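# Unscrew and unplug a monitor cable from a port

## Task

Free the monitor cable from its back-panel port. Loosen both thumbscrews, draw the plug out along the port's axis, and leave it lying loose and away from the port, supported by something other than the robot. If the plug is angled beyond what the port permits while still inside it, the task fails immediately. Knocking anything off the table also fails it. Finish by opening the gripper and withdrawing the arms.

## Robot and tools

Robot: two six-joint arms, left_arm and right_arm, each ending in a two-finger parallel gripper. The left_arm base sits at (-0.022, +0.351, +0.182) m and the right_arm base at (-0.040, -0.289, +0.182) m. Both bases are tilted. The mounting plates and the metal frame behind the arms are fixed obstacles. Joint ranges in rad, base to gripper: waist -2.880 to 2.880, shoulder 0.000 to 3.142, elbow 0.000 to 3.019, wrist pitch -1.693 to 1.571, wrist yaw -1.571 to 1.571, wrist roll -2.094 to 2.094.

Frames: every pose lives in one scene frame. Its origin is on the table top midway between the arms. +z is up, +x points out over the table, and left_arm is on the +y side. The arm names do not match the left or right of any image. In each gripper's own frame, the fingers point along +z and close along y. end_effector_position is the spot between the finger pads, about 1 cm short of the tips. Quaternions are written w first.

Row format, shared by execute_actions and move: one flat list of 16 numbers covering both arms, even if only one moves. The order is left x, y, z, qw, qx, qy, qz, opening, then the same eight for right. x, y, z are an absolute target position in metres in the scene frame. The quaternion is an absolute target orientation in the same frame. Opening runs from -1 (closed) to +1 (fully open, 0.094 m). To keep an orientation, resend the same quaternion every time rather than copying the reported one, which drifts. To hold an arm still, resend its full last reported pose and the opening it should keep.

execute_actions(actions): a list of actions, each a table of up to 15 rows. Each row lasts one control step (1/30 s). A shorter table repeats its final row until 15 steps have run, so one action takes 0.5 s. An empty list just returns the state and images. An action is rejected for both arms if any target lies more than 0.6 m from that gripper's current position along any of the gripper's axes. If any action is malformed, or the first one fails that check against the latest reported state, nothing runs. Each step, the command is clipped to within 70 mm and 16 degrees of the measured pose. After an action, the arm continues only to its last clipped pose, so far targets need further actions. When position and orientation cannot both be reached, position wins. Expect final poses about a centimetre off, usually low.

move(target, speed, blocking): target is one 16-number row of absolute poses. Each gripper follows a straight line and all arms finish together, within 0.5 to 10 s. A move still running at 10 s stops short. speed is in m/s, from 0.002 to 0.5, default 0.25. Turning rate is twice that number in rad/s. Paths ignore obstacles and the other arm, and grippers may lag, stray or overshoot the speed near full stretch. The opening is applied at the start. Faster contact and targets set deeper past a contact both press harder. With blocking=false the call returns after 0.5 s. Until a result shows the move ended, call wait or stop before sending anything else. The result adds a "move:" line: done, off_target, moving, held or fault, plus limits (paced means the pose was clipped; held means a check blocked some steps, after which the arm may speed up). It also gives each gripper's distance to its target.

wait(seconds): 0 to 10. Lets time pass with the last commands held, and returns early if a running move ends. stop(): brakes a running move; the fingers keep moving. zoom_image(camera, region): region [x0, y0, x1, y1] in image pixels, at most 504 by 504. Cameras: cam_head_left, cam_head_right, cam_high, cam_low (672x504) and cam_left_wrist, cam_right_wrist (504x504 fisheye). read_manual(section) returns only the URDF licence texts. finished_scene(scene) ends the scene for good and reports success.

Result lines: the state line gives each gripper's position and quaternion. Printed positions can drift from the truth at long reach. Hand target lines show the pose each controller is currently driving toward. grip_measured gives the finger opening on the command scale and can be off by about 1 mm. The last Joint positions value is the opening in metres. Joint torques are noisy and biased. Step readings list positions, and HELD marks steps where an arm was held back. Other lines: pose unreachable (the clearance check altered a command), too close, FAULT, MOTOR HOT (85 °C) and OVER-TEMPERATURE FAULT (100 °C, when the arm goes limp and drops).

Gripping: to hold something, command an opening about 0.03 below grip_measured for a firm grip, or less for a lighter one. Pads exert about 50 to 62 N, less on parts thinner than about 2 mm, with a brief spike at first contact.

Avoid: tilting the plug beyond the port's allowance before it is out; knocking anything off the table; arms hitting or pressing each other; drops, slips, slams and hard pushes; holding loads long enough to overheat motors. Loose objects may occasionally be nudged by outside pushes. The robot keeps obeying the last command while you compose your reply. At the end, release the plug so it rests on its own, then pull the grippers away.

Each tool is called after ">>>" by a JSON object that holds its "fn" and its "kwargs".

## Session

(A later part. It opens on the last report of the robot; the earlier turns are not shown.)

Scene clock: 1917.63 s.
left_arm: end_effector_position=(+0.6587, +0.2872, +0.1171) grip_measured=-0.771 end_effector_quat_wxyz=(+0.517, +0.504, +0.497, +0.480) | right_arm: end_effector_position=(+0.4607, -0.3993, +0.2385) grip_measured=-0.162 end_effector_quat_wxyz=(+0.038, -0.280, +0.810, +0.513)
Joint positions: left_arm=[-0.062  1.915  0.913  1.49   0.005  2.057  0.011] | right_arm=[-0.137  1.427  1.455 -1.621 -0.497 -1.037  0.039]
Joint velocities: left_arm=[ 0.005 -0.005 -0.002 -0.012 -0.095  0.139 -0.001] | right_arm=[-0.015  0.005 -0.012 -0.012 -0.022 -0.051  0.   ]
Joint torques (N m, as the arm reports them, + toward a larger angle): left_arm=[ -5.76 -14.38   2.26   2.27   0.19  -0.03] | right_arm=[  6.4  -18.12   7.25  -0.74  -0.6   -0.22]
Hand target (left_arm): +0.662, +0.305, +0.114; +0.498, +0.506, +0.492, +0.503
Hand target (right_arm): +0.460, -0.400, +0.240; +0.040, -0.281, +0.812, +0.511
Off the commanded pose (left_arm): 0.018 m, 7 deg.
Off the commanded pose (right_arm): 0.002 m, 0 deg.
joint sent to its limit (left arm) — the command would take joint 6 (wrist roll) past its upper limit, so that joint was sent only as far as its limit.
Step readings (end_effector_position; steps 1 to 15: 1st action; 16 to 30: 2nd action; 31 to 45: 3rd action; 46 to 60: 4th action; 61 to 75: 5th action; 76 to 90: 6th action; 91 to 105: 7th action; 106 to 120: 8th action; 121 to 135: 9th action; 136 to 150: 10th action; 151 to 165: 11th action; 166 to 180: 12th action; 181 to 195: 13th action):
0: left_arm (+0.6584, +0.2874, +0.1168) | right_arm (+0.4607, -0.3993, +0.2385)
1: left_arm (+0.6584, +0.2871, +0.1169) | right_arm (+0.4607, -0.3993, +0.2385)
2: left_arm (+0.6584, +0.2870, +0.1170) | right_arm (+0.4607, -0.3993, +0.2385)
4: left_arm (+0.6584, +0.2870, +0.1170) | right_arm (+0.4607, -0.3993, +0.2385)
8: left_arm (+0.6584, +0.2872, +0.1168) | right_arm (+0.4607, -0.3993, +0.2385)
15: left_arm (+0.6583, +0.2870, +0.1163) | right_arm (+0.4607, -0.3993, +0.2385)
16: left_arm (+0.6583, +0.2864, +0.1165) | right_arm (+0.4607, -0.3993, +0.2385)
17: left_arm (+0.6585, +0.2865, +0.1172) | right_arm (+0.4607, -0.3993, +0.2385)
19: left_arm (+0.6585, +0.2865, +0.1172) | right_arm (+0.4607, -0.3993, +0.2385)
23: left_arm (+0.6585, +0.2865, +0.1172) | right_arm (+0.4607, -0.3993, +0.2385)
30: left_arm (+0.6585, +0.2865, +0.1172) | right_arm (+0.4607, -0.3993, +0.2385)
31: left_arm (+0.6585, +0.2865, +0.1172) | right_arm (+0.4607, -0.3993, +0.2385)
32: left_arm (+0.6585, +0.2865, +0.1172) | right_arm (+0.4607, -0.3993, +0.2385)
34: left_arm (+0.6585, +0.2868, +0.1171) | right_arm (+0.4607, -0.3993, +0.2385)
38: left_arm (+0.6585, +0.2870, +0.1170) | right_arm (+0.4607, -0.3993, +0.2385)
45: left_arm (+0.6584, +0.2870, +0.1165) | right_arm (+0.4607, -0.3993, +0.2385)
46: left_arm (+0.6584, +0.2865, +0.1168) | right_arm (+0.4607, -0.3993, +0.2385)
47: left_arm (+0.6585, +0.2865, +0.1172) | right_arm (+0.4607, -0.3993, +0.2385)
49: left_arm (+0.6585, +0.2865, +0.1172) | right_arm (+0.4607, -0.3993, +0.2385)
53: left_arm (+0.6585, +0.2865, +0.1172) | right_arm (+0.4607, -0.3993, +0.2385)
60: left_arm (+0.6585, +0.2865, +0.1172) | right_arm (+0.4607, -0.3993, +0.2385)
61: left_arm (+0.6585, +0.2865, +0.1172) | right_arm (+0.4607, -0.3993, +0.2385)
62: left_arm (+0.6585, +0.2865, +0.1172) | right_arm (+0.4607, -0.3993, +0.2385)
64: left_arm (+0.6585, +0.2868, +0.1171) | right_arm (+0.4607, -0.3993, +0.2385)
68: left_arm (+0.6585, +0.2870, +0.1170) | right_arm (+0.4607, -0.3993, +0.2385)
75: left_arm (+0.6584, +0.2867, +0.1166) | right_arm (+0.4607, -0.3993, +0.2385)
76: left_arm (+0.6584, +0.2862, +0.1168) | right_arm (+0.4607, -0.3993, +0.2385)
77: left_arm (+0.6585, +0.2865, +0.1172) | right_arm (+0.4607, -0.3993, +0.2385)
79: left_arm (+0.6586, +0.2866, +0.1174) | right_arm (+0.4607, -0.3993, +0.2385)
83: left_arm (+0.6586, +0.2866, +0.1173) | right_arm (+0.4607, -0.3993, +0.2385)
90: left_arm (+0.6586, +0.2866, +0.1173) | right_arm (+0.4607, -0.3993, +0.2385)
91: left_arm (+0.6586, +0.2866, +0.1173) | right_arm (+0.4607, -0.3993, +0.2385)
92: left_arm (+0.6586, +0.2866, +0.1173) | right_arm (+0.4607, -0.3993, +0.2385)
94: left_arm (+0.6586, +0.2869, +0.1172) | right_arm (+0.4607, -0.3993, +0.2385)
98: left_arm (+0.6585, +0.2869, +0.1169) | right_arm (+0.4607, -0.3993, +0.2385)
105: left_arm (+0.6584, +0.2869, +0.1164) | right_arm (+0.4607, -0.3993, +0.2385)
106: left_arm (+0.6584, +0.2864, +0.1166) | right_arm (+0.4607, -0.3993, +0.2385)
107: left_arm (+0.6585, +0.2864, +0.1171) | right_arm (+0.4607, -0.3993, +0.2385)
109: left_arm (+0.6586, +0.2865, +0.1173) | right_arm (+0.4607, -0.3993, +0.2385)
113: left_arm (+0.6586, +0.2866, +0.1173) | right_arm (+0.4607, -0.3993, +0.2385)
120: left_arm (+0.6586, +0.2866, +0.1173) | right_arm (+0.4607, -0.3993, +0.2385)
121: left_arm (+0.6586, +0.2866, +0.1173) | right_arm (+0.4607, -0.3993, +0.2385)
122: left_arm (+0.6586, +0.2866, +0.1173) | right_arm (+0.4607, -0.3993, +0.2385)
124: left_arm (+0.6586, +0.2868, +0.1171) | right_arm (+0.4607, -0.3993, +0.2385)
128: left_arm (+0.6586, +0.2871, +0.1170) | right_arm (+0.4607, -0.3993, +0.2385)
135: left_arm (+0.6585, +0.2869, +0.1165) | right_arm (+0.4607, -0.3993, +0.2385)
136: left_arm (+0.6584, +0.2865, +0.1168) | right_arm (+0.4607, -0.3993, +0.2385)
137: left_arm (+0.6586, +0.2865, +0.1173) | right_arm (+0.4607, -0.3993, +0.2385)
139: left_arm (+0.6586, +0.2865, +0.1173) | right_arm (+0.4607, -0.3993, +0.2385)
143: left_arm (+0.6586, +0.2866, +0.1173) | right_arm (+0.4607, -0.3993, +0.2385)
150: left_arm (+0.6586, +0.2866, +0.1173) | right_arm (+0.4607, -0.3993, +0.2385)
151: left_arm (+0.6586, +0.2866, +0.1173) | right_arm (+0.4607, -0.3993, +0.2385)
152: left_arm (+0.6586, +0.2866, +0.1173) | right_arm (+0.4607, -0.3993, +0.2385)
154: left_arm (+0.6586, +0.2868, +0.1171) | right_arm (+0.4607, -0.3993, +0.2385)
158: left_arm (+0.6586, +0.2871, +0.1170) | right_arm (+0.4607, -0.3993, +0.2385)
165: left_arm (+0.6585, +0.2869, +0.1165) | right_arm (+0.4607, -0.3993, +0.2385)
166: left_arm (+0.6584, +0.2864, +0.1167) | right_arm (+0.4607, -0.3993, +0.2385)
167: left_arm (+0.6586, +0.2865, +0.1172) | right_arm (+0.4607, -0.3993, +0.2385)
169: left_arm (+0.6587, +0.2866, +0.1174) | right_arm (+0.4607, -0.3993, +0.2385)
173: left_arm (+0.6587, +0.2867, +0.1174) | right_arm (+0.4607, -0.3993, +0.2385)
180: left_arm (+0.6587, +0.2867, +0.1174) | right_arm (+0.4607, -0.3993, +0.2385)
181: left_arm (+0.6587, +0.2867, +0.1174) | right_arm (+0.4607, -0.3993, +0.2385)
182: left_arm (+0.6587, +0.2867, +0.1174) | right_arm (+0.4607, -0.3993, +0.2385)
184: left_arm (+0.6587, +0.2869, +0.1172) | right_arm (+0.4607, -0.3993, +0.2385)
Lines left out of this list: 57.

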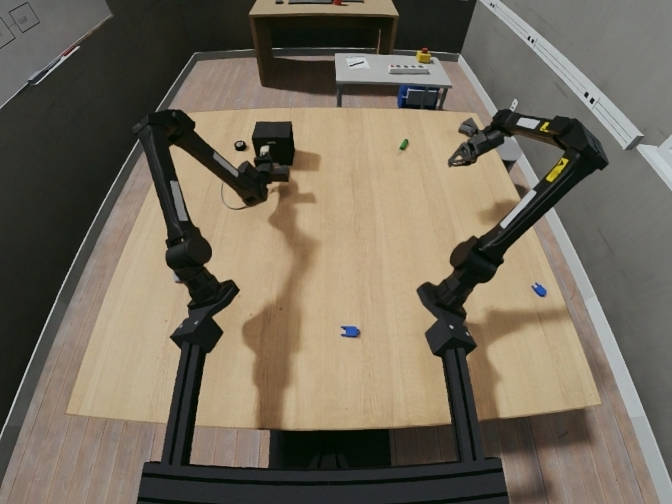

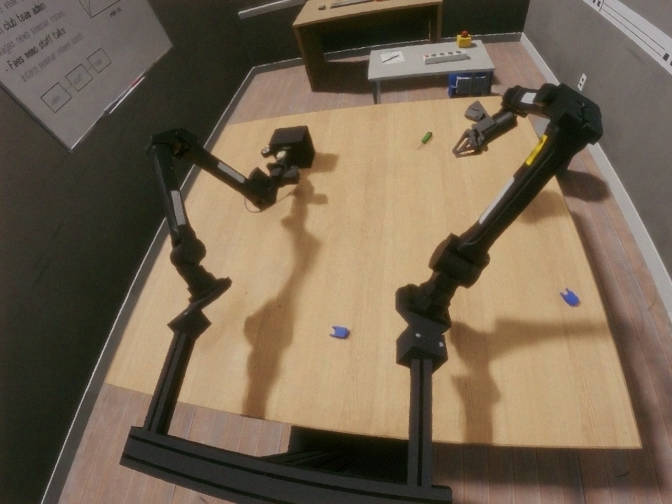

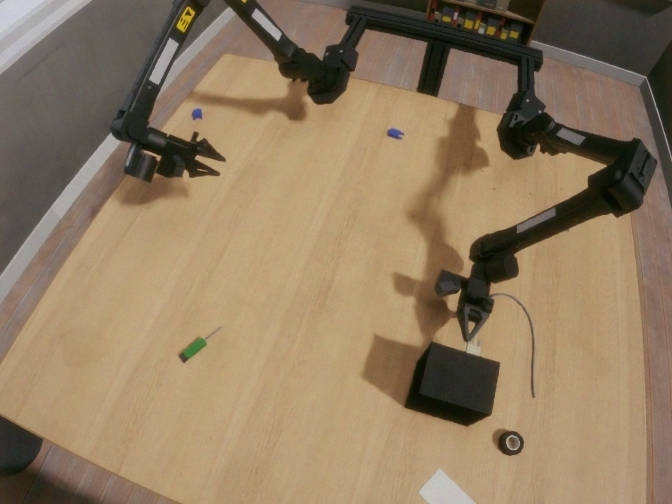

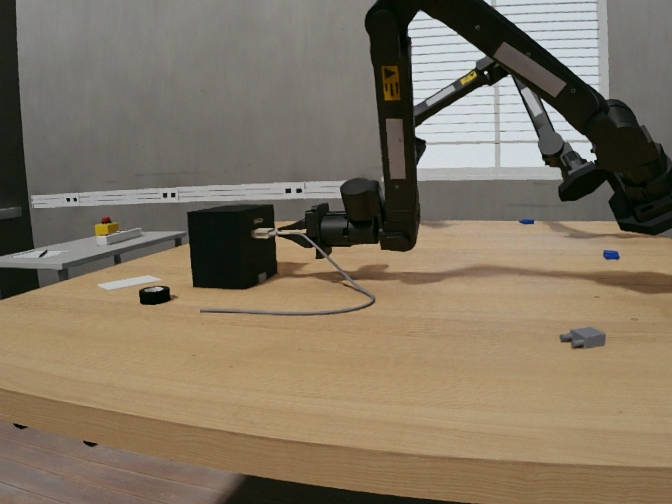

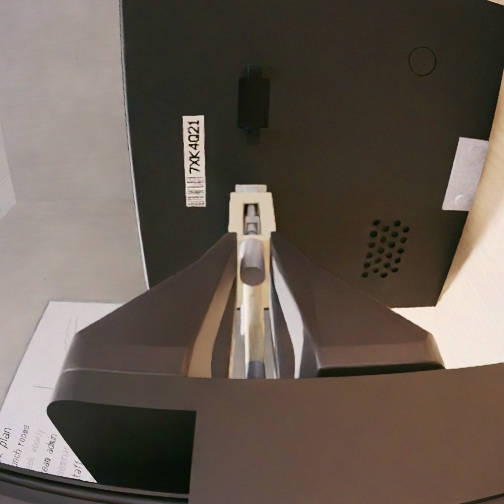

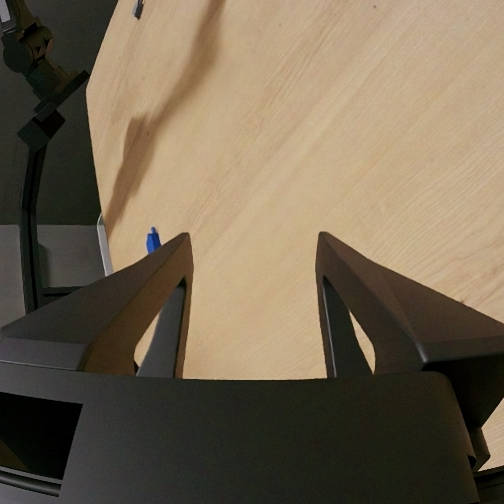

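>>> {"fn": "execute_actions", "kwargs": {"actions": [[[0.662,0.305,0.114,0.6,0.375,0.6,0.375,-0.89,0.46,-0.4,0.24,0.04,-0.28,0.81,0.51,-0.16]],[[0.662,0.305,0.114,0.478,0.521,0.478,0.521,-0.77,0.46,-0.4,0.24,0.04,-0.28,0.81,0.51,-0.16]],[[0.662,0.305,0.114,0.6,0.375,0.6,0.375,-0.89,0.46,-0.4,0.24,0.04,-0.28,0.81,0.51,-0.16]],[[0.662,0.305,0.114,0.478,0.521,0.478,0.521,-0.77,0.46,-0.4,0.24,0.04,-0.28,0.81,0.51,-0.16]],[[0.662,0.305,0.114,0.6,0.375,0.6,0.375,-0.89,0.46,-0.4,0.24,0.04,-0.28,0.81,0.51,-0.16]],[[0.662,0.305,0.114,0.478,0.521,0.478,0.521,-0.77,0.46,-0.4,0.24,0.04,-0.28,0.81,0.51,-0.16]],[[0.662,0.305,0.114,0.6,0.375,0.6,0.375,-0.89,0.46,-0.4,0.24,0.04,-0.28,0.81,0.51,-0.16]],[[0.662,0.305,0.114,0.478,0.521,0.478,0.521,-0.77,0.46,-0.4,0.24,0.04,-0.28,0.81,0.51,-0.16]],[[0.662,0.305,0.114,0.6,0.375,0.6,0.375,-0.89,0.46,-0.4,0.24,0.04,-0.28,0.81,0.51,-0.16]],[[0.662,0.305,0.114,0.478,0.521,0.478,0.521,-0.77,0.46,-0.4,0.24,0.04,-0.28,0.81,0.51,-0.16]],[[0.662,0.305,0.114,0.6,0.375,0.6,0.375,-0.89,0.46,-0.4,0.24,0.04,-0.28,0.81,0.51,-0.16]],[[0.662,0.305,0.114,0.478,0.521,0.478,0.521,-0.77,0.46,-0.4,0.24,0.04,-0.28,0.81,0.51,-0.16]],[[0.662,0.305,0.114,0.6,0.375,0.6,0.375,-0.89,0.46,-0.4,0.24,0.04,-0.28,0.81,0.51,-0.16]],[[0.662,0.305,0.114,0.478,0.521,0.478,0.521,-0.77,0.46,-0.4,0.24,0.04,-0.28,0.81,0.51,-0.16]],[[0.662,0.305,0.114,0.6,0.375,0.6,0.375,-0.89,0.46,-0.4,0.24,0.04,-0.28,0.81,0.51,-0.16]],[[0.662,0.305,0.114,0.478,0.521,0.478,0.521,-0.77,0.46,-0.4,0.24,0.04,-0.28,0.81,0.51,-0.16]],[[0.662,0.305,0.114,0.6,0.375,0.6,0.375,-0.89,0.46,-0.4,0.24,0.04,-0.28,0.81,0.51,-0.16]],[[0.662,0.305,0.114,0.478,0.521,0.478,0.521,-0.77,0.46,-0.4,0.24,0.04,-0.28,0.81,0.51,-0.16]],[[0.662,0.305,0.114,0.6,0.375,0.6,0.375,-0.89,0.46,-0.4,0.24,0.04,-0.28,0.81,0.51,-0.16]],[[0.662,0.305,0.114,0.478,0.521,0.478,0.521,-0.77,0.46,-0.4,0.24,0.04,-0.28,0.81,0.51,-0.16]],[[0.662,0.305,0.114,0.6,0.375,0.6,0.375,-0.89,0.46,-0.4,0.24,0.04,-0.28,0.81,0.51,-0.16]],[[0.662,0.305,0.114,0.478,0.521,0.478,0.521,-0.77,0.46,-0.4,0.24,0.04,-0.28,0.81,0.51,-0.16]],[[0.662,0.305,0.114,0.6,0.375,0.6,0.375,-0.89,0.46,-0.4,0.24,0.04,-0.28,0.81,0.51,-0.16]],[[0.662,0.305,0.114,0.478,0.521,0.478,0.521,-0.77,0.46,-0.4,0.24,0.04,-0.28,0.81,0.51,-0.16]],[[0.662,0.305,0.114,0.6,0.375,0.6,0.375,-0.89,0.46,-0.4,0.24,0.04,-0.28,0.81,0.51,-0.16]],[[0.662,0.305,0.114,0.478,0.521,0.478,0.521,-0.77,0.46,-0.4,0.24,0.04,-0.28,0.81,0.51,-0.16]],[[0.662,0.305,0.114,0.6,0.375,0.6,0.375,-0.89,0.46,-0.4,0.24,0.04,-0.28,0.81,0.51,-0.16]],[[0.662,0.305,0.114,0.478,0.521,0.478,0.521,-0.77,0.46,-0.4,0.24,0.04,-0.28,0.81,0.51,-0.16]],[[0.662,0.305,0.114,0.6,0.375,0.6,0.375,-0.89,0.46,-0.4,0.24,0.04,-0.28,0.81,0.51,-0.16]],[[0.662,0.305,0.114,0.478,0.521,0.478,0.521,-0.77,0.46,-0.4,0.24,0.04,-0.28,0.81,0.51,-0.16]],[[0.662,0.305,0.114,0.6,0.375,0.6,0.375,-0.89,0.46,-0.4,0.24,0.04,-0.28,0.81,0.51,-0.16]],[[0.662,0.305,0.114,0.478,0.521,0.478,0.521,-0.77,0.46,-0.4,0.24,0.04,-0.28,0.81,0.51,-0.16]]]}}

>>> {"fn": "zoom_image", "kwargs": {"camera": "cam_left_wrist", "region": [205,170,305,290]}}

Scene clock: 1979.33 s.
left_arm: end_effector_position=(+0.6588, +0.2873, +0.1168) grip_measured=-0.771 end_effector_quat_wxyz=(+0.517, +0.504, +0.498, +0.480) | right_arm: end_effector_position=(+0.4607, -0.3993, +0.2385) grip_measured=-0.162 end_effector_quat_wxyz=(+0.038, -0.280, +0.810, +0.513)
Joint positions: left_arm=[-0.062  1.915  0.913  1.488  0.003  2.056  0.011] | right_arm=[-0.137  1.427  1.455 -1.621 -0.497 -1.037  0.039]
Joint velocities: left_arm=[-0.005  0.015 -0.017  0.007 -0.066  0.095  0.001] | right_arm=[-0.005  0.005 -0.017 -0.007  0.007 -0.051 -0.001]
Joint torques (N m, as the arm reports them, + toward a larger angle): left_arm=[ -5.85 -14.16   2.2    2.32   0.28  -0.02] | right_arm=[  6.46 -18.14   7.25  -0.76  -0.6   -0.21]
Hand target (left_arm): +0.662, +0.305, +0.114; +0.499, +0.507, +0.492, +0.502
Hand target (right_arm): +0.460, -0.400, +0.240; +0.040, -0.281, +0.812, +0.511
Off the commanded pose (left_arm): 0.018 m, 7 deg.
Off the commanded pose (right_arm): 0.002 m, 0 deg.
joint sent to its limit (left arm) — the command would take joint 6 (wrist roll) past its upper limit, so that joint was sent only as far as its limit.
Step readings (end_effector_position; steps 1 to 15: 1st action; 16 to 30: 2nd action; 31 to 45: 3rd action; 46 to 60: 4th action; 61 to 75: 5th action; 76 to 90: 6th action; 91 to 105: 7th action; 106 to 120: 8th action; 121 to 135: 9th action; 136 to 150: 10th action; 151 to 165: 11th action; 166 to 180: 12th action; 181 to 195: 13th action):
0: left_arm (+0.6587, +0.2872, +0.1171) | right_arm (+0.4607, -0.3993, +0.2385)
1: left_arm (+0.6587, +0.2872, +0.1171) | right_arm (+0.4607, -0.3993, +0.2385)
2: left_arm (+0.6587, +0.2872, +0.1171) | right_arm (+0.4607, -0.3993, +0.2385)
4: left_arm (+0.6587, +0.2873, +0.1170) | right_arm (+0.4607, -0.3993, +0.2385)
8: left_arm (+0.6588, +0.2876, +0.1169) | right_arm (+0.4607, -0.3993, +0.2385)
15: left_arm (+0.6585, +0.2875, +0.1162) | right_arm (+0.4607, -0.3993, +0.2385)
16: left_arm (+0.6585, +0.2870, +0.1163) | right_arm (+0.4607, -0.3993, +0.2385)
17: left_arm (+0.6587, +0.2871, +0.1168) | right_arm (+0.4607, -0.3993, +0.2385)
19: left_arm (+0.6587, +0.2872, +0.1170) | right_arm (+0.4607, -0.3993, +0.2385)
23: left_arm (+0.6587, +0.2872, +0.1170) | right_arm (+0.4607, -0.3993, +0.2385)
30: left_arm (+0.6587, +0.2872, +0.1170) | right_arm (+0.4607, -0.3993, +0.2385)
31: left_arm (+0.6587, +0.2872, +0.1170) | right_arm (+0.4607, -0.3993, +0.2385)
32: left_arm (+0.6587, +0.2872, +0.1170) | right_arm (+0.4607, -0.3993, +0.2385)
34: left_arm (+0.6588, +0.2874, +0.1169) | right_arm (+0.4607, -0.3993, +0.2385)
38: left_arm (+0.6588, +0.2876, +0.1168) | right_arm (+0.4607, -0.3993, +0.2385)
45: left_arm (+0.6586, +0.2875, +0.1163) | right_arm (+0.4607, -0.3993, +0.2385)
46: left_arm (+0.6586, +0.2871, +0.1166) | right_arm (+0.4607, -0.3993, +0.2385)
47: left_arm (+0.6587, +0.2870, +0.1169) | right_arm (+0.4607, -0.3993, +0.2385)
49: left_arm (+0.6587, +0.2870, +0.1169) | right_arm (+0.4607, -0.3993, +0.2385)
53: left_arm (+0.6587, +0.2870, +0.1169) | right_arm (+0.4607, -0.3993, +0.2385)
60: left_arm (+0.6587, +0.2870, +0.1169) | right_arm (+0.4607, -0.3993, +0.2385)
61: left_arm (+0.6587, +0.2870, +0.1169) | right_arm (+0.4607, -0.3993, +0.2385)
62: left_arm (+0.6587, +0.2870, +0.1169) | right_arm (+0.4607, -0.3993, +0.2385)
64: left_arm (+0.6587, +0.2873, +0.1167) | right_arm (+0.4607, -0.3993, +0.2385)
68: left_arm (+0.6587, +0.2875, +0.1166) | right_arm (+0.4607, -0.3993, +0.2385)
75: left_arm (+0.6586, +0.2875, +0.1163) | right_arm (+0.4607, -0.3993, +0.2385)
76: left_arm (+0.6586, +0.2871, +0.1166) | right_arm (+0.4607, -0.3993, +0.2385)
77: left_arm (+0.6587, +0.2870, +0.1169) | right_arm (+0.4607, -0.3993, +0.2385)
79: left_arm (+0.6587, +0.2871, +0.1171) | right_arm (+0.4607, -0.3993, +0.2385)
83: left_arm (+0.6587, +0.2871, +0.1171) | right_arm (+0.4607, -0.3993, +0.2385)
90: left_arm (+0.6587, +0.2871, +0.1171) | right_arm (+0.4607, -0.3993, +0.2385)
91: left_arm (+0.6587, +0.2871, +0.1171) | right_arm (+0.4607, -0.3993, +0.2385)
92: left_arm (+0.6587, +0.2871, +0.1171) | right_arm (+0.4607, -0.3993, +0.2385)
94: left_arm (+0.6587, +0.2873, +0.1169) | right_arm (+0.4607, -0.3993, +0.2385)
98: left_arm (+0.6588, +0.2876, +0.1168) | right_arm (+0.4607, -0.3993, +0.2385)
105: left_arm (+0.6586, +0.2875, +0.1163) | right_arm (+0.4607, -0.3993, +0.2385)
106: left_arm (+0.6586, +0.2870, +0.1165) | right_arm (+0.4607, -0.3993, +0.2385)
107: left_arm (+0.6587, +0.2870, +0.1168) | right_arm (+0.4607, -0.3993, +0.2385)
109: left_arm (+0.6587, +0.2871, +0.1170) | right_arm (+0.4607, -0.3993, +0.2385)
113: left_arm (+0.6587, +0.2871, +0.1169) | right_arm (+0.4607, -0.3993, +0.2385)
120: left_arm (+0.6587, +0.2871, +0.1169) | right_arm (+0.4607, -0.3993, +0.2385)
121: left_arm (+0.6587, +0.2871, +0.1169) | right_arm (+0.4607, -0.3993, +0.2385)
122: left_arm (+0.6587, +0.2871, +0.1169) | right_arm (+0.4607, -0.3993, +0.2385)
124: left_arm (+0.6587, +0.2873, +0.1168) | right_arm (+0.4607, -0.3993, +0.2385)
128: left_arm (+0.6588, +0.2875, +0.1167) | right_arm (+0.4607, -0.3993, +0.2385)
135: left_arm (+0.6586, +0.2875, +0.1162) | right_arm (+0.4607, -0.3993, +0.2385)
136: left_arm (+0.6586, +0.2871, +0.1164) | right_arm (+0.4607, -0.3993, +0.2385)
137: left_arm (+0.6587, +0.2871, +0.1169) | right_arm (+0.4607, -0.3993, +0.2385)
139: left_arm (+0.6587, +0.2871, +0.1169) | right_arm (+0.4607, -0.3993, +0.2385)
143: left_arm (+0.6587, +0.2871, +0.1169) | right_arm (+0.4607, -0.3993, +0.2385)
150: left_arm (+0.6587, +0.2871, +0.1169) | right_arm (+0.4607, -0.3993, +0.2385)
151: left_arm (+0.6587, +0.2871, +0.1169) | right_arm (+0.4607, -0.3993, +0.2385)
152: left_arm (+0.6587, +0.2871, +0.1169) | right_arm (+0.4607, -0.3993, +0.2385)
154: left_arm (+0.6587, +0.2874, +0.1168) | right_arm (+0.4607, -0.3993, +0.2385)
158: left_arm (+0.6588, +0.2875, +0.1167) | right_arm (+0.4607, -0.3993, +0.2385)
165: left_arm (+0.6586, +0.2875, +0.1162) | right_arm (+0.4607, -0.3993, +0.2385)
166: left_arm (+0.6586, +0.2870, +0.1164) | right_arm (+0.4607, -0.3993, +0.2385)
167: left_arm (+0.6587, +0.2871, +0.1169) | right_arm (+0.4607, -0.3993, +0.2385)
169: left_arm (+0.6587, +0.2871, +0.1169) | right_arm (+0.4607, -0.3993, +0.2385)
173: left_arm (+0.6587, +0.2871, +0.1169) | right_arm (+0.4607, -0.3993, +0.2385)
180: left_arm (+0.6587, +0.2871, +0.1169) | right_arm (+0.4607, -0.3993, +0.2385)
181: left_arm (+0.6587, +0.2871, +0.1169) | right_arm (+0.4607, -0.3993, +0.2385)
182: left_arm (+0.6587, +0.2871, +0.1169) | right_arm (+0.4607, -0.3993, +0.2385)
184: left_arm (+0.6587, +0.2873, +0.1167) | right_arm (+0.4607, -0.3993, +0.2385)
Lines left out of this list: 97.

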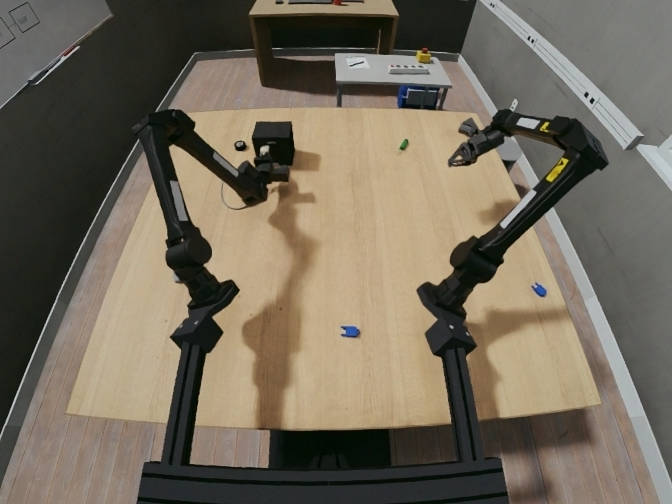

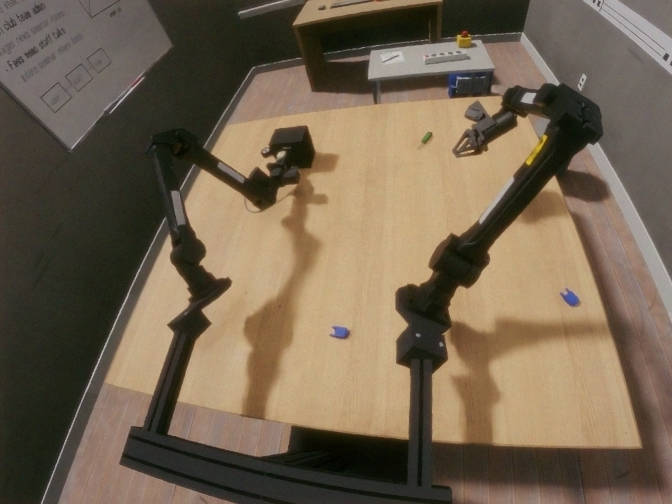

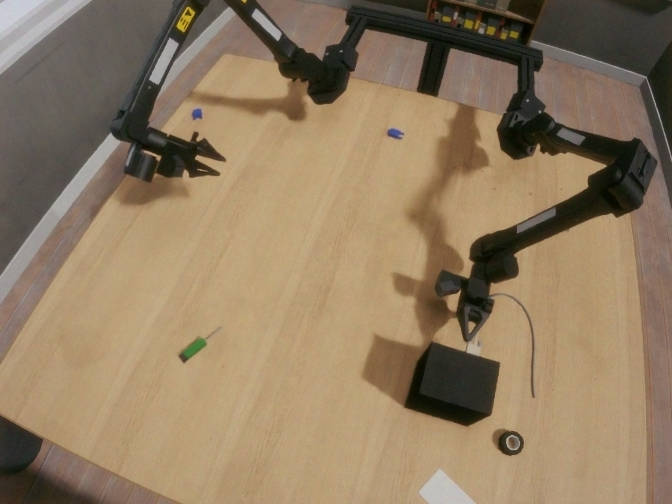

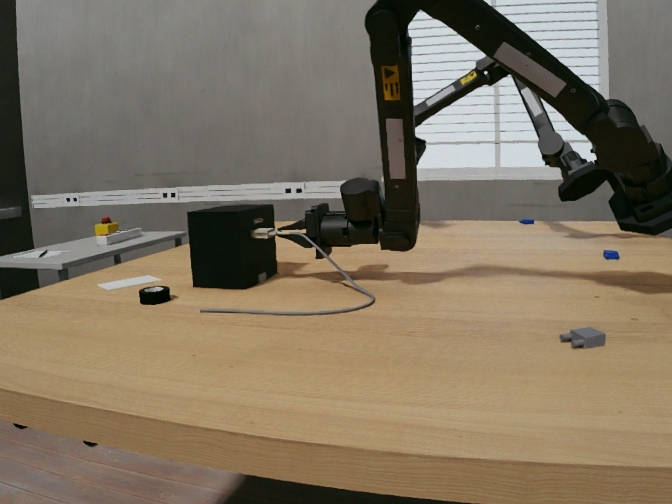

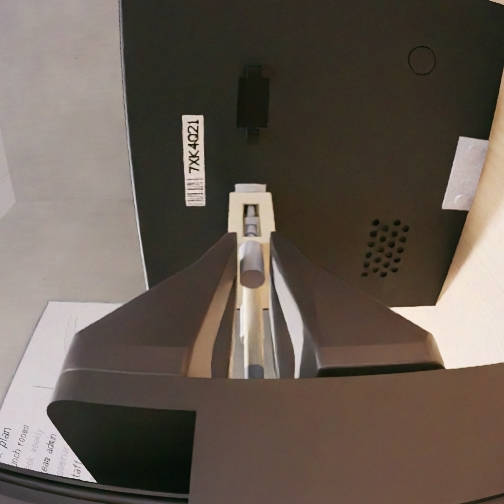

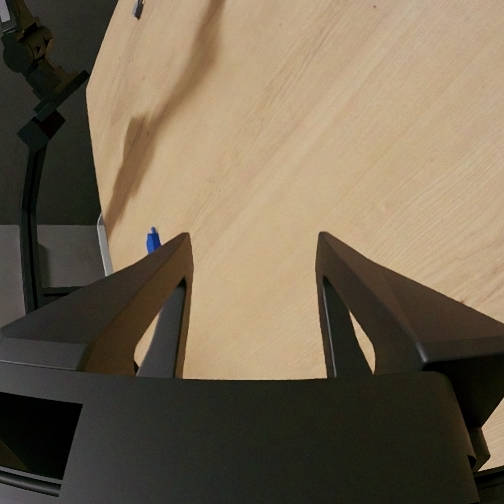

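Region (205, 170, 305, 290) of cam_left_wrist's 504x504 image, scaled by 4.200, with more detail than that image has.

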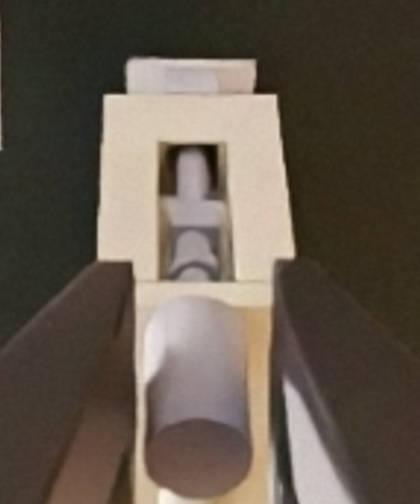

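>>> {"fn": "execute_actions", "kwargs": {"actions": [[[0.662,0.305,0.114,0.6,0.375,0.6,0.375,-0.89,0.46,-0.4,0.24,0.04,-0.28,0.81,0.51,-0.16]],[[0.662,0.305,0.114,0.478,0.521,0.478,0.521,-0.77,0.46,-0.4,0.24,0.04,-0.28,0.81,0.51,-0.16]],[[0.662,0.305,0.114,0.6,0.375,0.6,0.375,-0.89,0.46,-0.4,0.24,0.04,-0.28,0.81,0.51,-0.16]],[[0.662,0.305,0.114,0.478,0.521,0.478,0.521,-0.77,0.46,-0.4,0.24,0.04,-0.28,0.81,0.51,-0.16]],[[0.662,0.305,0.114,0.6,0.375,0.6,0.375,-0.89,0.46,-0.4,0.24,0.04,-0.28,0.81,0.51,-0.16]],[[0.662,0.305,0.114,0.478,0.521,0.478,0.521,-0.77,0.46,-0.4,0.24,0.04,-0.28,0.81,0.51,-0.16]],[[0.662,0.305,0.114,0.6,0.375,0.6,0.375,-0.89,0.46,-0.4,0.24,0.04,-0.28,0.81,0.51,-0.16]],[[0.662,0.305,0.114,0.478,0.521,0.478,0.521,-0.77,0.46,-0.4,0.24,0.04,-0.28,0.81,0.51,-0.16]],[[0.662,0.305,0.114,0.6,0.375,0.6,0.375,-0.89,0.46,-0.4,0.24,0.04,-0.28,0.81,0.51,-0.16]],[[0.662,0.305,0.114,0.478,0.521,0.478,0.521,-0.77,0.46,-0.4,0.24,0.04,-0.28,0.81,0.51,-0.16]],[[0.662,0.305,0.114,0.6,0.375,0.6,0.375,-0.89,0.46,-0.4,0.24,0.04,-0.28,0.81,0.51,-0.16]],[[0.662,0.305,0.114,0.478,0.521,0.478,0.521,-0.77,0.46,-0.4,0.24,0.04,-0.28,0.81,0.51,-0.16]],[[0.662,0.305,0.114,0.478,0.521,0.478,0.521,-0.89,0.46,-0.4,0.24,0.04,-0.28,0.81,0.51,-0.16]],[[0.645,0.305,0.114,0.478,0.521,0.478,0.521,-0.89,0.46,-0.4,0.24,0.04,-0.28,0.81,0.51,-0.16]]]}}

>>> {"fn": "zoom_image", "kwargs": {"camera": "cam_left_wrist", "region": [205,170,305,290]}}

Scene clock: 2009.00 s.
left_arm: end_effector_position=(+0.6576, +0.2871, +0.1173) grip_measured=-0.875 end_effector_quat_wxyz=(+0.514, +0.509, +0.493, +0.484) | right_arm: end_effector_position=(+0.4607, -0.3993, +0.2385) grip_measured=-0.162 end_effector_quat_wxyz=(+0.038, -0.280, +0.810, +0.513)
Joint positions: left_arm=[-0.062  1.914  0.909  1.493  0.006  2.074  0.006] | right_arm=[-0.137  1.427  1.455 -1.621 -0.497 -1.037  0.039]
Joint velocities: left_arm=[ 0.015  0.005 -0.007 -0.002  0.022 -0.022  0.001] | right_arm=[ 0.005 -0.005 -0.022 -0.012 -0.051 -0.051 -0.   ]
Joint torques (N m, as the arm reports them, + toward a larger angle): left_arm=[ -5.92 -14.41  -1.07   3.65   0.15  -0.03] | right_arm=[  6.42 -18.16   7.24  -0.73  -0.61  -0.21]
Hand target (left_arm): +0.646, +0.304, +0.114; +0.499, +0.507, +0.493, +0.502
Hand target (right_arm): +0.460, -0.400, +0.240; +0.040, -0.281, +0.812, +0.511
Off the commanded pose (left_arm): 0.022 m, 6 deg.
Off the commanded pose (right_arm): 0.002 m, 0 deg.
joint sent to its limit (left arm) — the command would take joint 6 (wrist roll) past its upper limit, so that joint was sent only as far as its limit.
Step readings (end_effector_position; steps 1 to 15: 1st action; 16 to 30: 2nd action; 31 to 45: 3rd action; 46 to 60: 4th action; 61 to 75: 5th action; 76 to 90: 6th action; 91 to 105: 7th action; 106 to 120: 8th action; 121 to 135: 9th action; 136 to 150: 10th action; 151 to 165: 11th action; 166 to 180: 12th action; 181 to 195: 13th action):
0: left_arm (+0.6588, +0.2873, +0.1168) | right_arm (+0.4607, -0.3993, +0.2385)
1: left_arm (+0.6588, +0.2873, +0.1168) | right_arm (+0.4607, -0.3993, +0.2385)
2: left_arm (+0.6588, +0.2873, +0.1168) | right_arm (+0.4607, -0.3993, +0.2385)
4: left_arm (+0.6588, +0.2873, +0.1168) | right_arm (+0.4607, -0.3993, +0.2385)
8: left_arm (+0.6588, +0.2876, +0.1166) | right_arm (+0.4607, -0.3993, +0.2385)
15: left_arm (+0.6588, +0.2879, +0.1164) | right_arm (+0.4607, -0.3993, +0.2385)
16: left_arm (+0.6588, +0.2875, +0.1167) | right_arm (+0.4607, -0.3993, +0.2385)
17: left_arm (+0.6588, +0.2873, +0.1168) | right_arm (+0.4607, -0.3993, +0.2385)
19: left_arm (+0.6589, +0.2874, +0.1170) | right_arm (+0.4607, -0.3993, +0.2385)
23: left_arm (+0.6589, +0.2874, +0.1170) | right_arm (+0.4607, -0.3993, +0.2385)
30: left_arm (+0.6589, +0.2874, +0.1170) | right_arm (+0.4607, -0.3993, +0.2385)
31: left_arm (+0.6589, +0.2874, +0.1170) | right_arm (+0.4607, -0.3993, +0.2385)
32: left_arm (+0.6589, +0.2874, +0.1170) | right_arm (+0.4607, -0.3993, +0.2385)
34: left_arm (+0.6589, +0.2875, +0.1169) | right_arm (+0.4607, -0.3993, +0.2385)
38: left_arm (+0.6589, +0.2877, +0.1168) | right_arm (+0.4607, -0.3993, +0.2385)
45: left_arm (+0.6588, +0.2879, +0.1164) | right_arm (+0.4607, -0.3993, +0.2385)
46: left_arm (+0.6588, +0.2875, +0.1167) | right_arm (+0.4607, -0.3993, +0.2385)
47: left_arm (+0.6588, +0.2873, +0.1168) | right_arm (+0.4607, -0.3993, +0.2385)
49: left_arm (+0.6588, +0.2873, +0.1168) | right_arm (+0.4607, -0.3993, +0.2385)
53: left_arm (+0.6588, +0.2873, +0.1168) | right_arm (+0.4607, -0.3993, +0.2385)
60: left_arm (+0.6588, +0.2873, +0.1168) | right_arm (+0.4607, -0.3993, +0.2385)
61: left_arm (+0.6588, +0.2873, +0.1168) | right_arm (+0.4607, -0.3993, +0.2385)
62: left_arm (+0.6588, +0.2873, +0.1168) | right_arm (+0.4607, -0.3993, +0.2385)
64: left_arm (+0.6588, +0.2874, +0.1167) | right_arm (+0.4607, -0.3993, +0.2385)
68: left_arm (+0.6588, +0.2876, +0.1166) | right_arm (+0.4607, -0.3993, +0.2385)
75: left_arm (+0.6588, +0.2879, +0.1164) | right_arm (+0.4607, -0.3993, +0.2385)
76: left_arm (+0.6588, +0.2875, +0.1167) | right_arm (+0.4607, -0.3993, +0.2385)
77: left_arm (+0.6588, +0.2873, +0.1168) | right_arm (+0.4607, -0.3993, +0.2385)
79: left_arm (+0.6589, +0.2874, +0.1170) | right_arm (+0.4607, -0.3993, +0.2385)
83: left_arm (+0.6589, +0.2874, +0.1170) | right_arm (+0.4607, -0.3993, +0.2385)
90: left_arm (+0.6589, +0.2874, +0.1170) | right_arm (+0.4607, -0.3993, +0.2385)
91: left_arm (+0.6589, +0.2874, +0.1170) | right_arm (+0.4607, -0.3993, +0.2385)
92: left_arm (+0.6589, +0.2874, +0.1170) | right_arm (+0.4607, -0.3993, +0.2385)
94: left_arm (+0.6589, +0.2875, +0.1169) | right_arm (+0.4607, -0.3993, +0.2385)
98: left_arm (+0.6589, +0.2877, +0.1168) | right_arm (+0.4607, -0.3993, +0.2385)
105: left_arm (+0.6588, +0.2879, +0.1164) | right_arm (+0.4607, -0.3993, +0.2385)
106: left_arm (+0.6588, +0.2875, +0.1167) | right_arm (+0.4607, -0.3993, +0.2385)
107: left_arm (+0.6588, +0.2873, +0.1168) | right_arm (+0.4607, -0.3993, +0.2385)
109: left_arm (+0.6589, +0.2874, +0.1170) | right_arm (+0.4607, -0.3993, +0.2385)
113: left_arm (+0.6589, +0.2874, +0.1170) | right_arm (+0.4607, -0.3993, +0.2385)
120: left_arm (+0.6589, +0.2874, +0.1170) | right_arm (+0.4607, -0.3993, +0.2385)
121: left_arm (+0.6589, +0.2874, +0.1170) | right_arm (+0.4607, -0.3993, +0.2385)
122: left_arm (+0.6589, +0.2874, +0.1170) | right_arm (+0.4607, -0.3993, +0.2385)
124: left_arm (+0.6589, +0.2875, +0.1169) | right_arm (+0.4607, -0.3993, +0.2385)
128: left_arm (+0.6589, +0.2877, +0.1168) | right_arm (+0.4607, -0.3993, +0.2385)
135: left_arm (+0.6588, +0.2879, +0.1164) | right_arm (+0.4607, -0.3993, +0.2385)
136: left_arm (+0.6588, +0.2875, +0.1167) | right_arm (+0.4607, -0.3993, +0.2385)
137: left_arm (+0.6589, +0.2874, +0.1170) | right_arm (+0.4607, -0.3993, +0.2385)
139: left_arm (+0.6589, +0.2874, +0.1170) | right_arm (+0.4607, -0.3993, +0.2385)
143: left_arm (+0.6589, +0.2874, +0.1170) | right_arm (+0.4607, -0.3993, +0.2385)
150: left_arm (+0.6589, +0.2874, +0.1170) | right_arm (+0.4607, -0.3993, +0.2385)
151: left_arm (+0.6589, +0.2874, +0.1170) | right_arm (+0.4607, -0.3993, +0.2385)
152: left_arm (+0.6589, +0.2874, +0.1170) | right_arm (+0.4607, -0.3993, +0.2385)
154: left_arm (+0.6589, +0.2875, +0.1169) | right_arm (+0.4607, -0.3993, +0.2385)
158: left_arm (+0.6589, +0.2877, +0.1168) | right_arm (+0.4607, -0.3993, +0.2385)
165: left_arm (+0.6589, +0.2880, +0.1166) | right_arm (+0.4607, -0.3993, +0.2385)
166: left_arm (+0.6589, +0.2876, +0.1169) | right_arm (+0.4607, -0.3993, +0.2385)
167: left_arm (+0.6589, +0.2874, +0.1170) | right_arm (+0.4607, -0.3993, +0.2385)
169: left_arm (+0.6589, +0.2874, +0.1170) | right_arm (+0.4607, -0.3993, +0.2385)
173: left_arm (+0.6589, +0.2874, +0.1170) | right_arm (+0.4607, -0.3993, +0.2385)
180: left_arm (+0.6589, +0.2874, +0.1170) | right_arm (+0.4607, -0.3993, +0.2385)
181: left_arm (+0.6589, +0.2874, +0.1170) | right_arm (+0.4607, -0.3993, +0.2385)
182: left_arm (+0.6589, +0.2874, +0.1170) | right_arm (+0.4607, -0.3993, +0.2385)
184: left_arm (+0.6589, +0.2873, +0.1170) | right_arm (+0.4607, -0.3993, +0.2385)
Lines left out of this list: 7.

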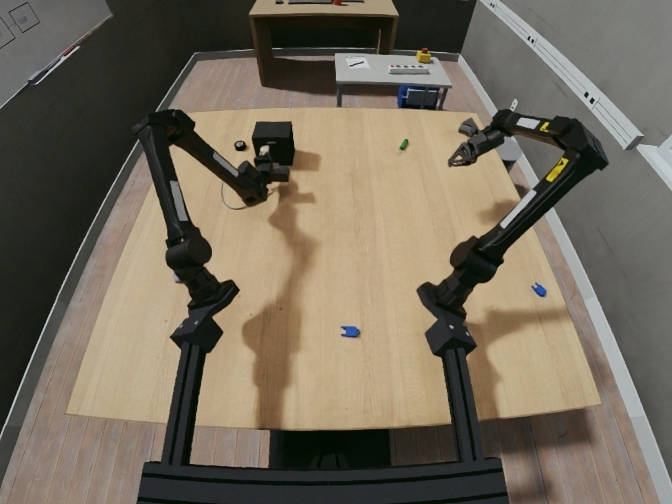

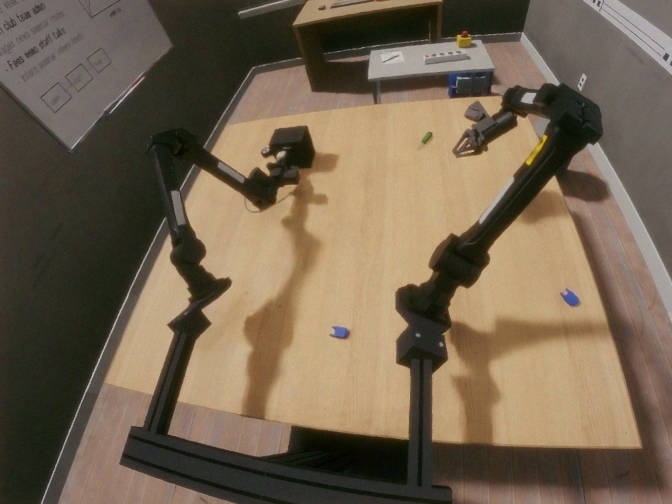

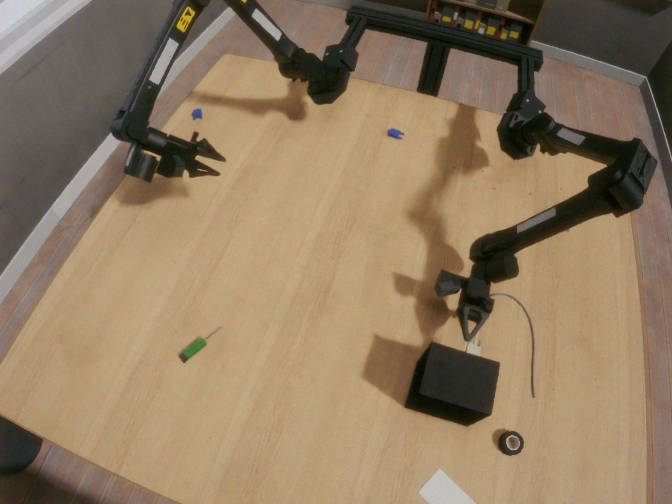

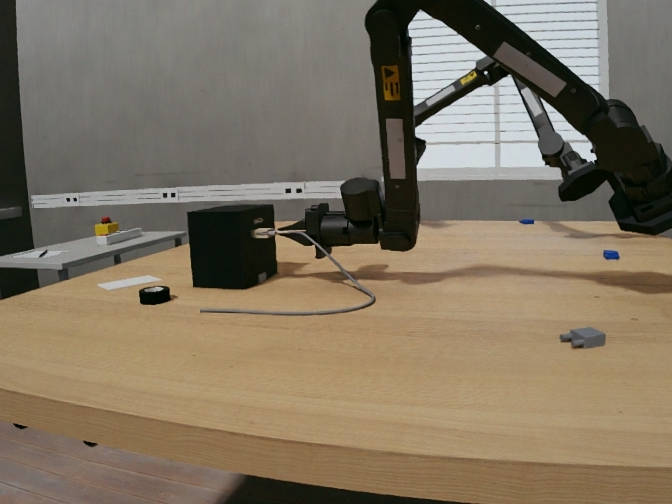

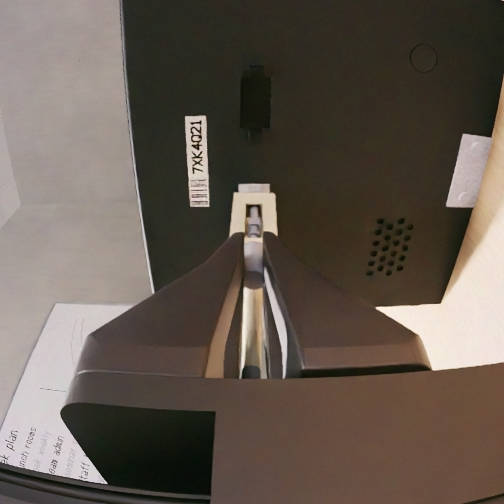

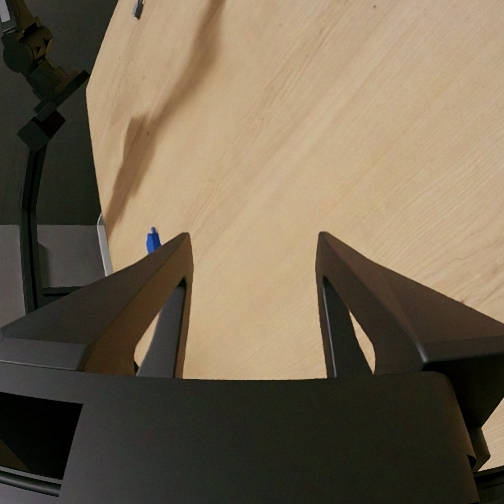

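Region (205, 170, 305, 290) of cam_left_wrist's 504x504 image, scaled by 4.200, with more detail than that image has.

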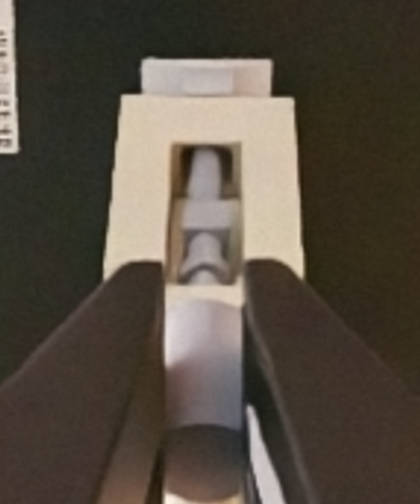

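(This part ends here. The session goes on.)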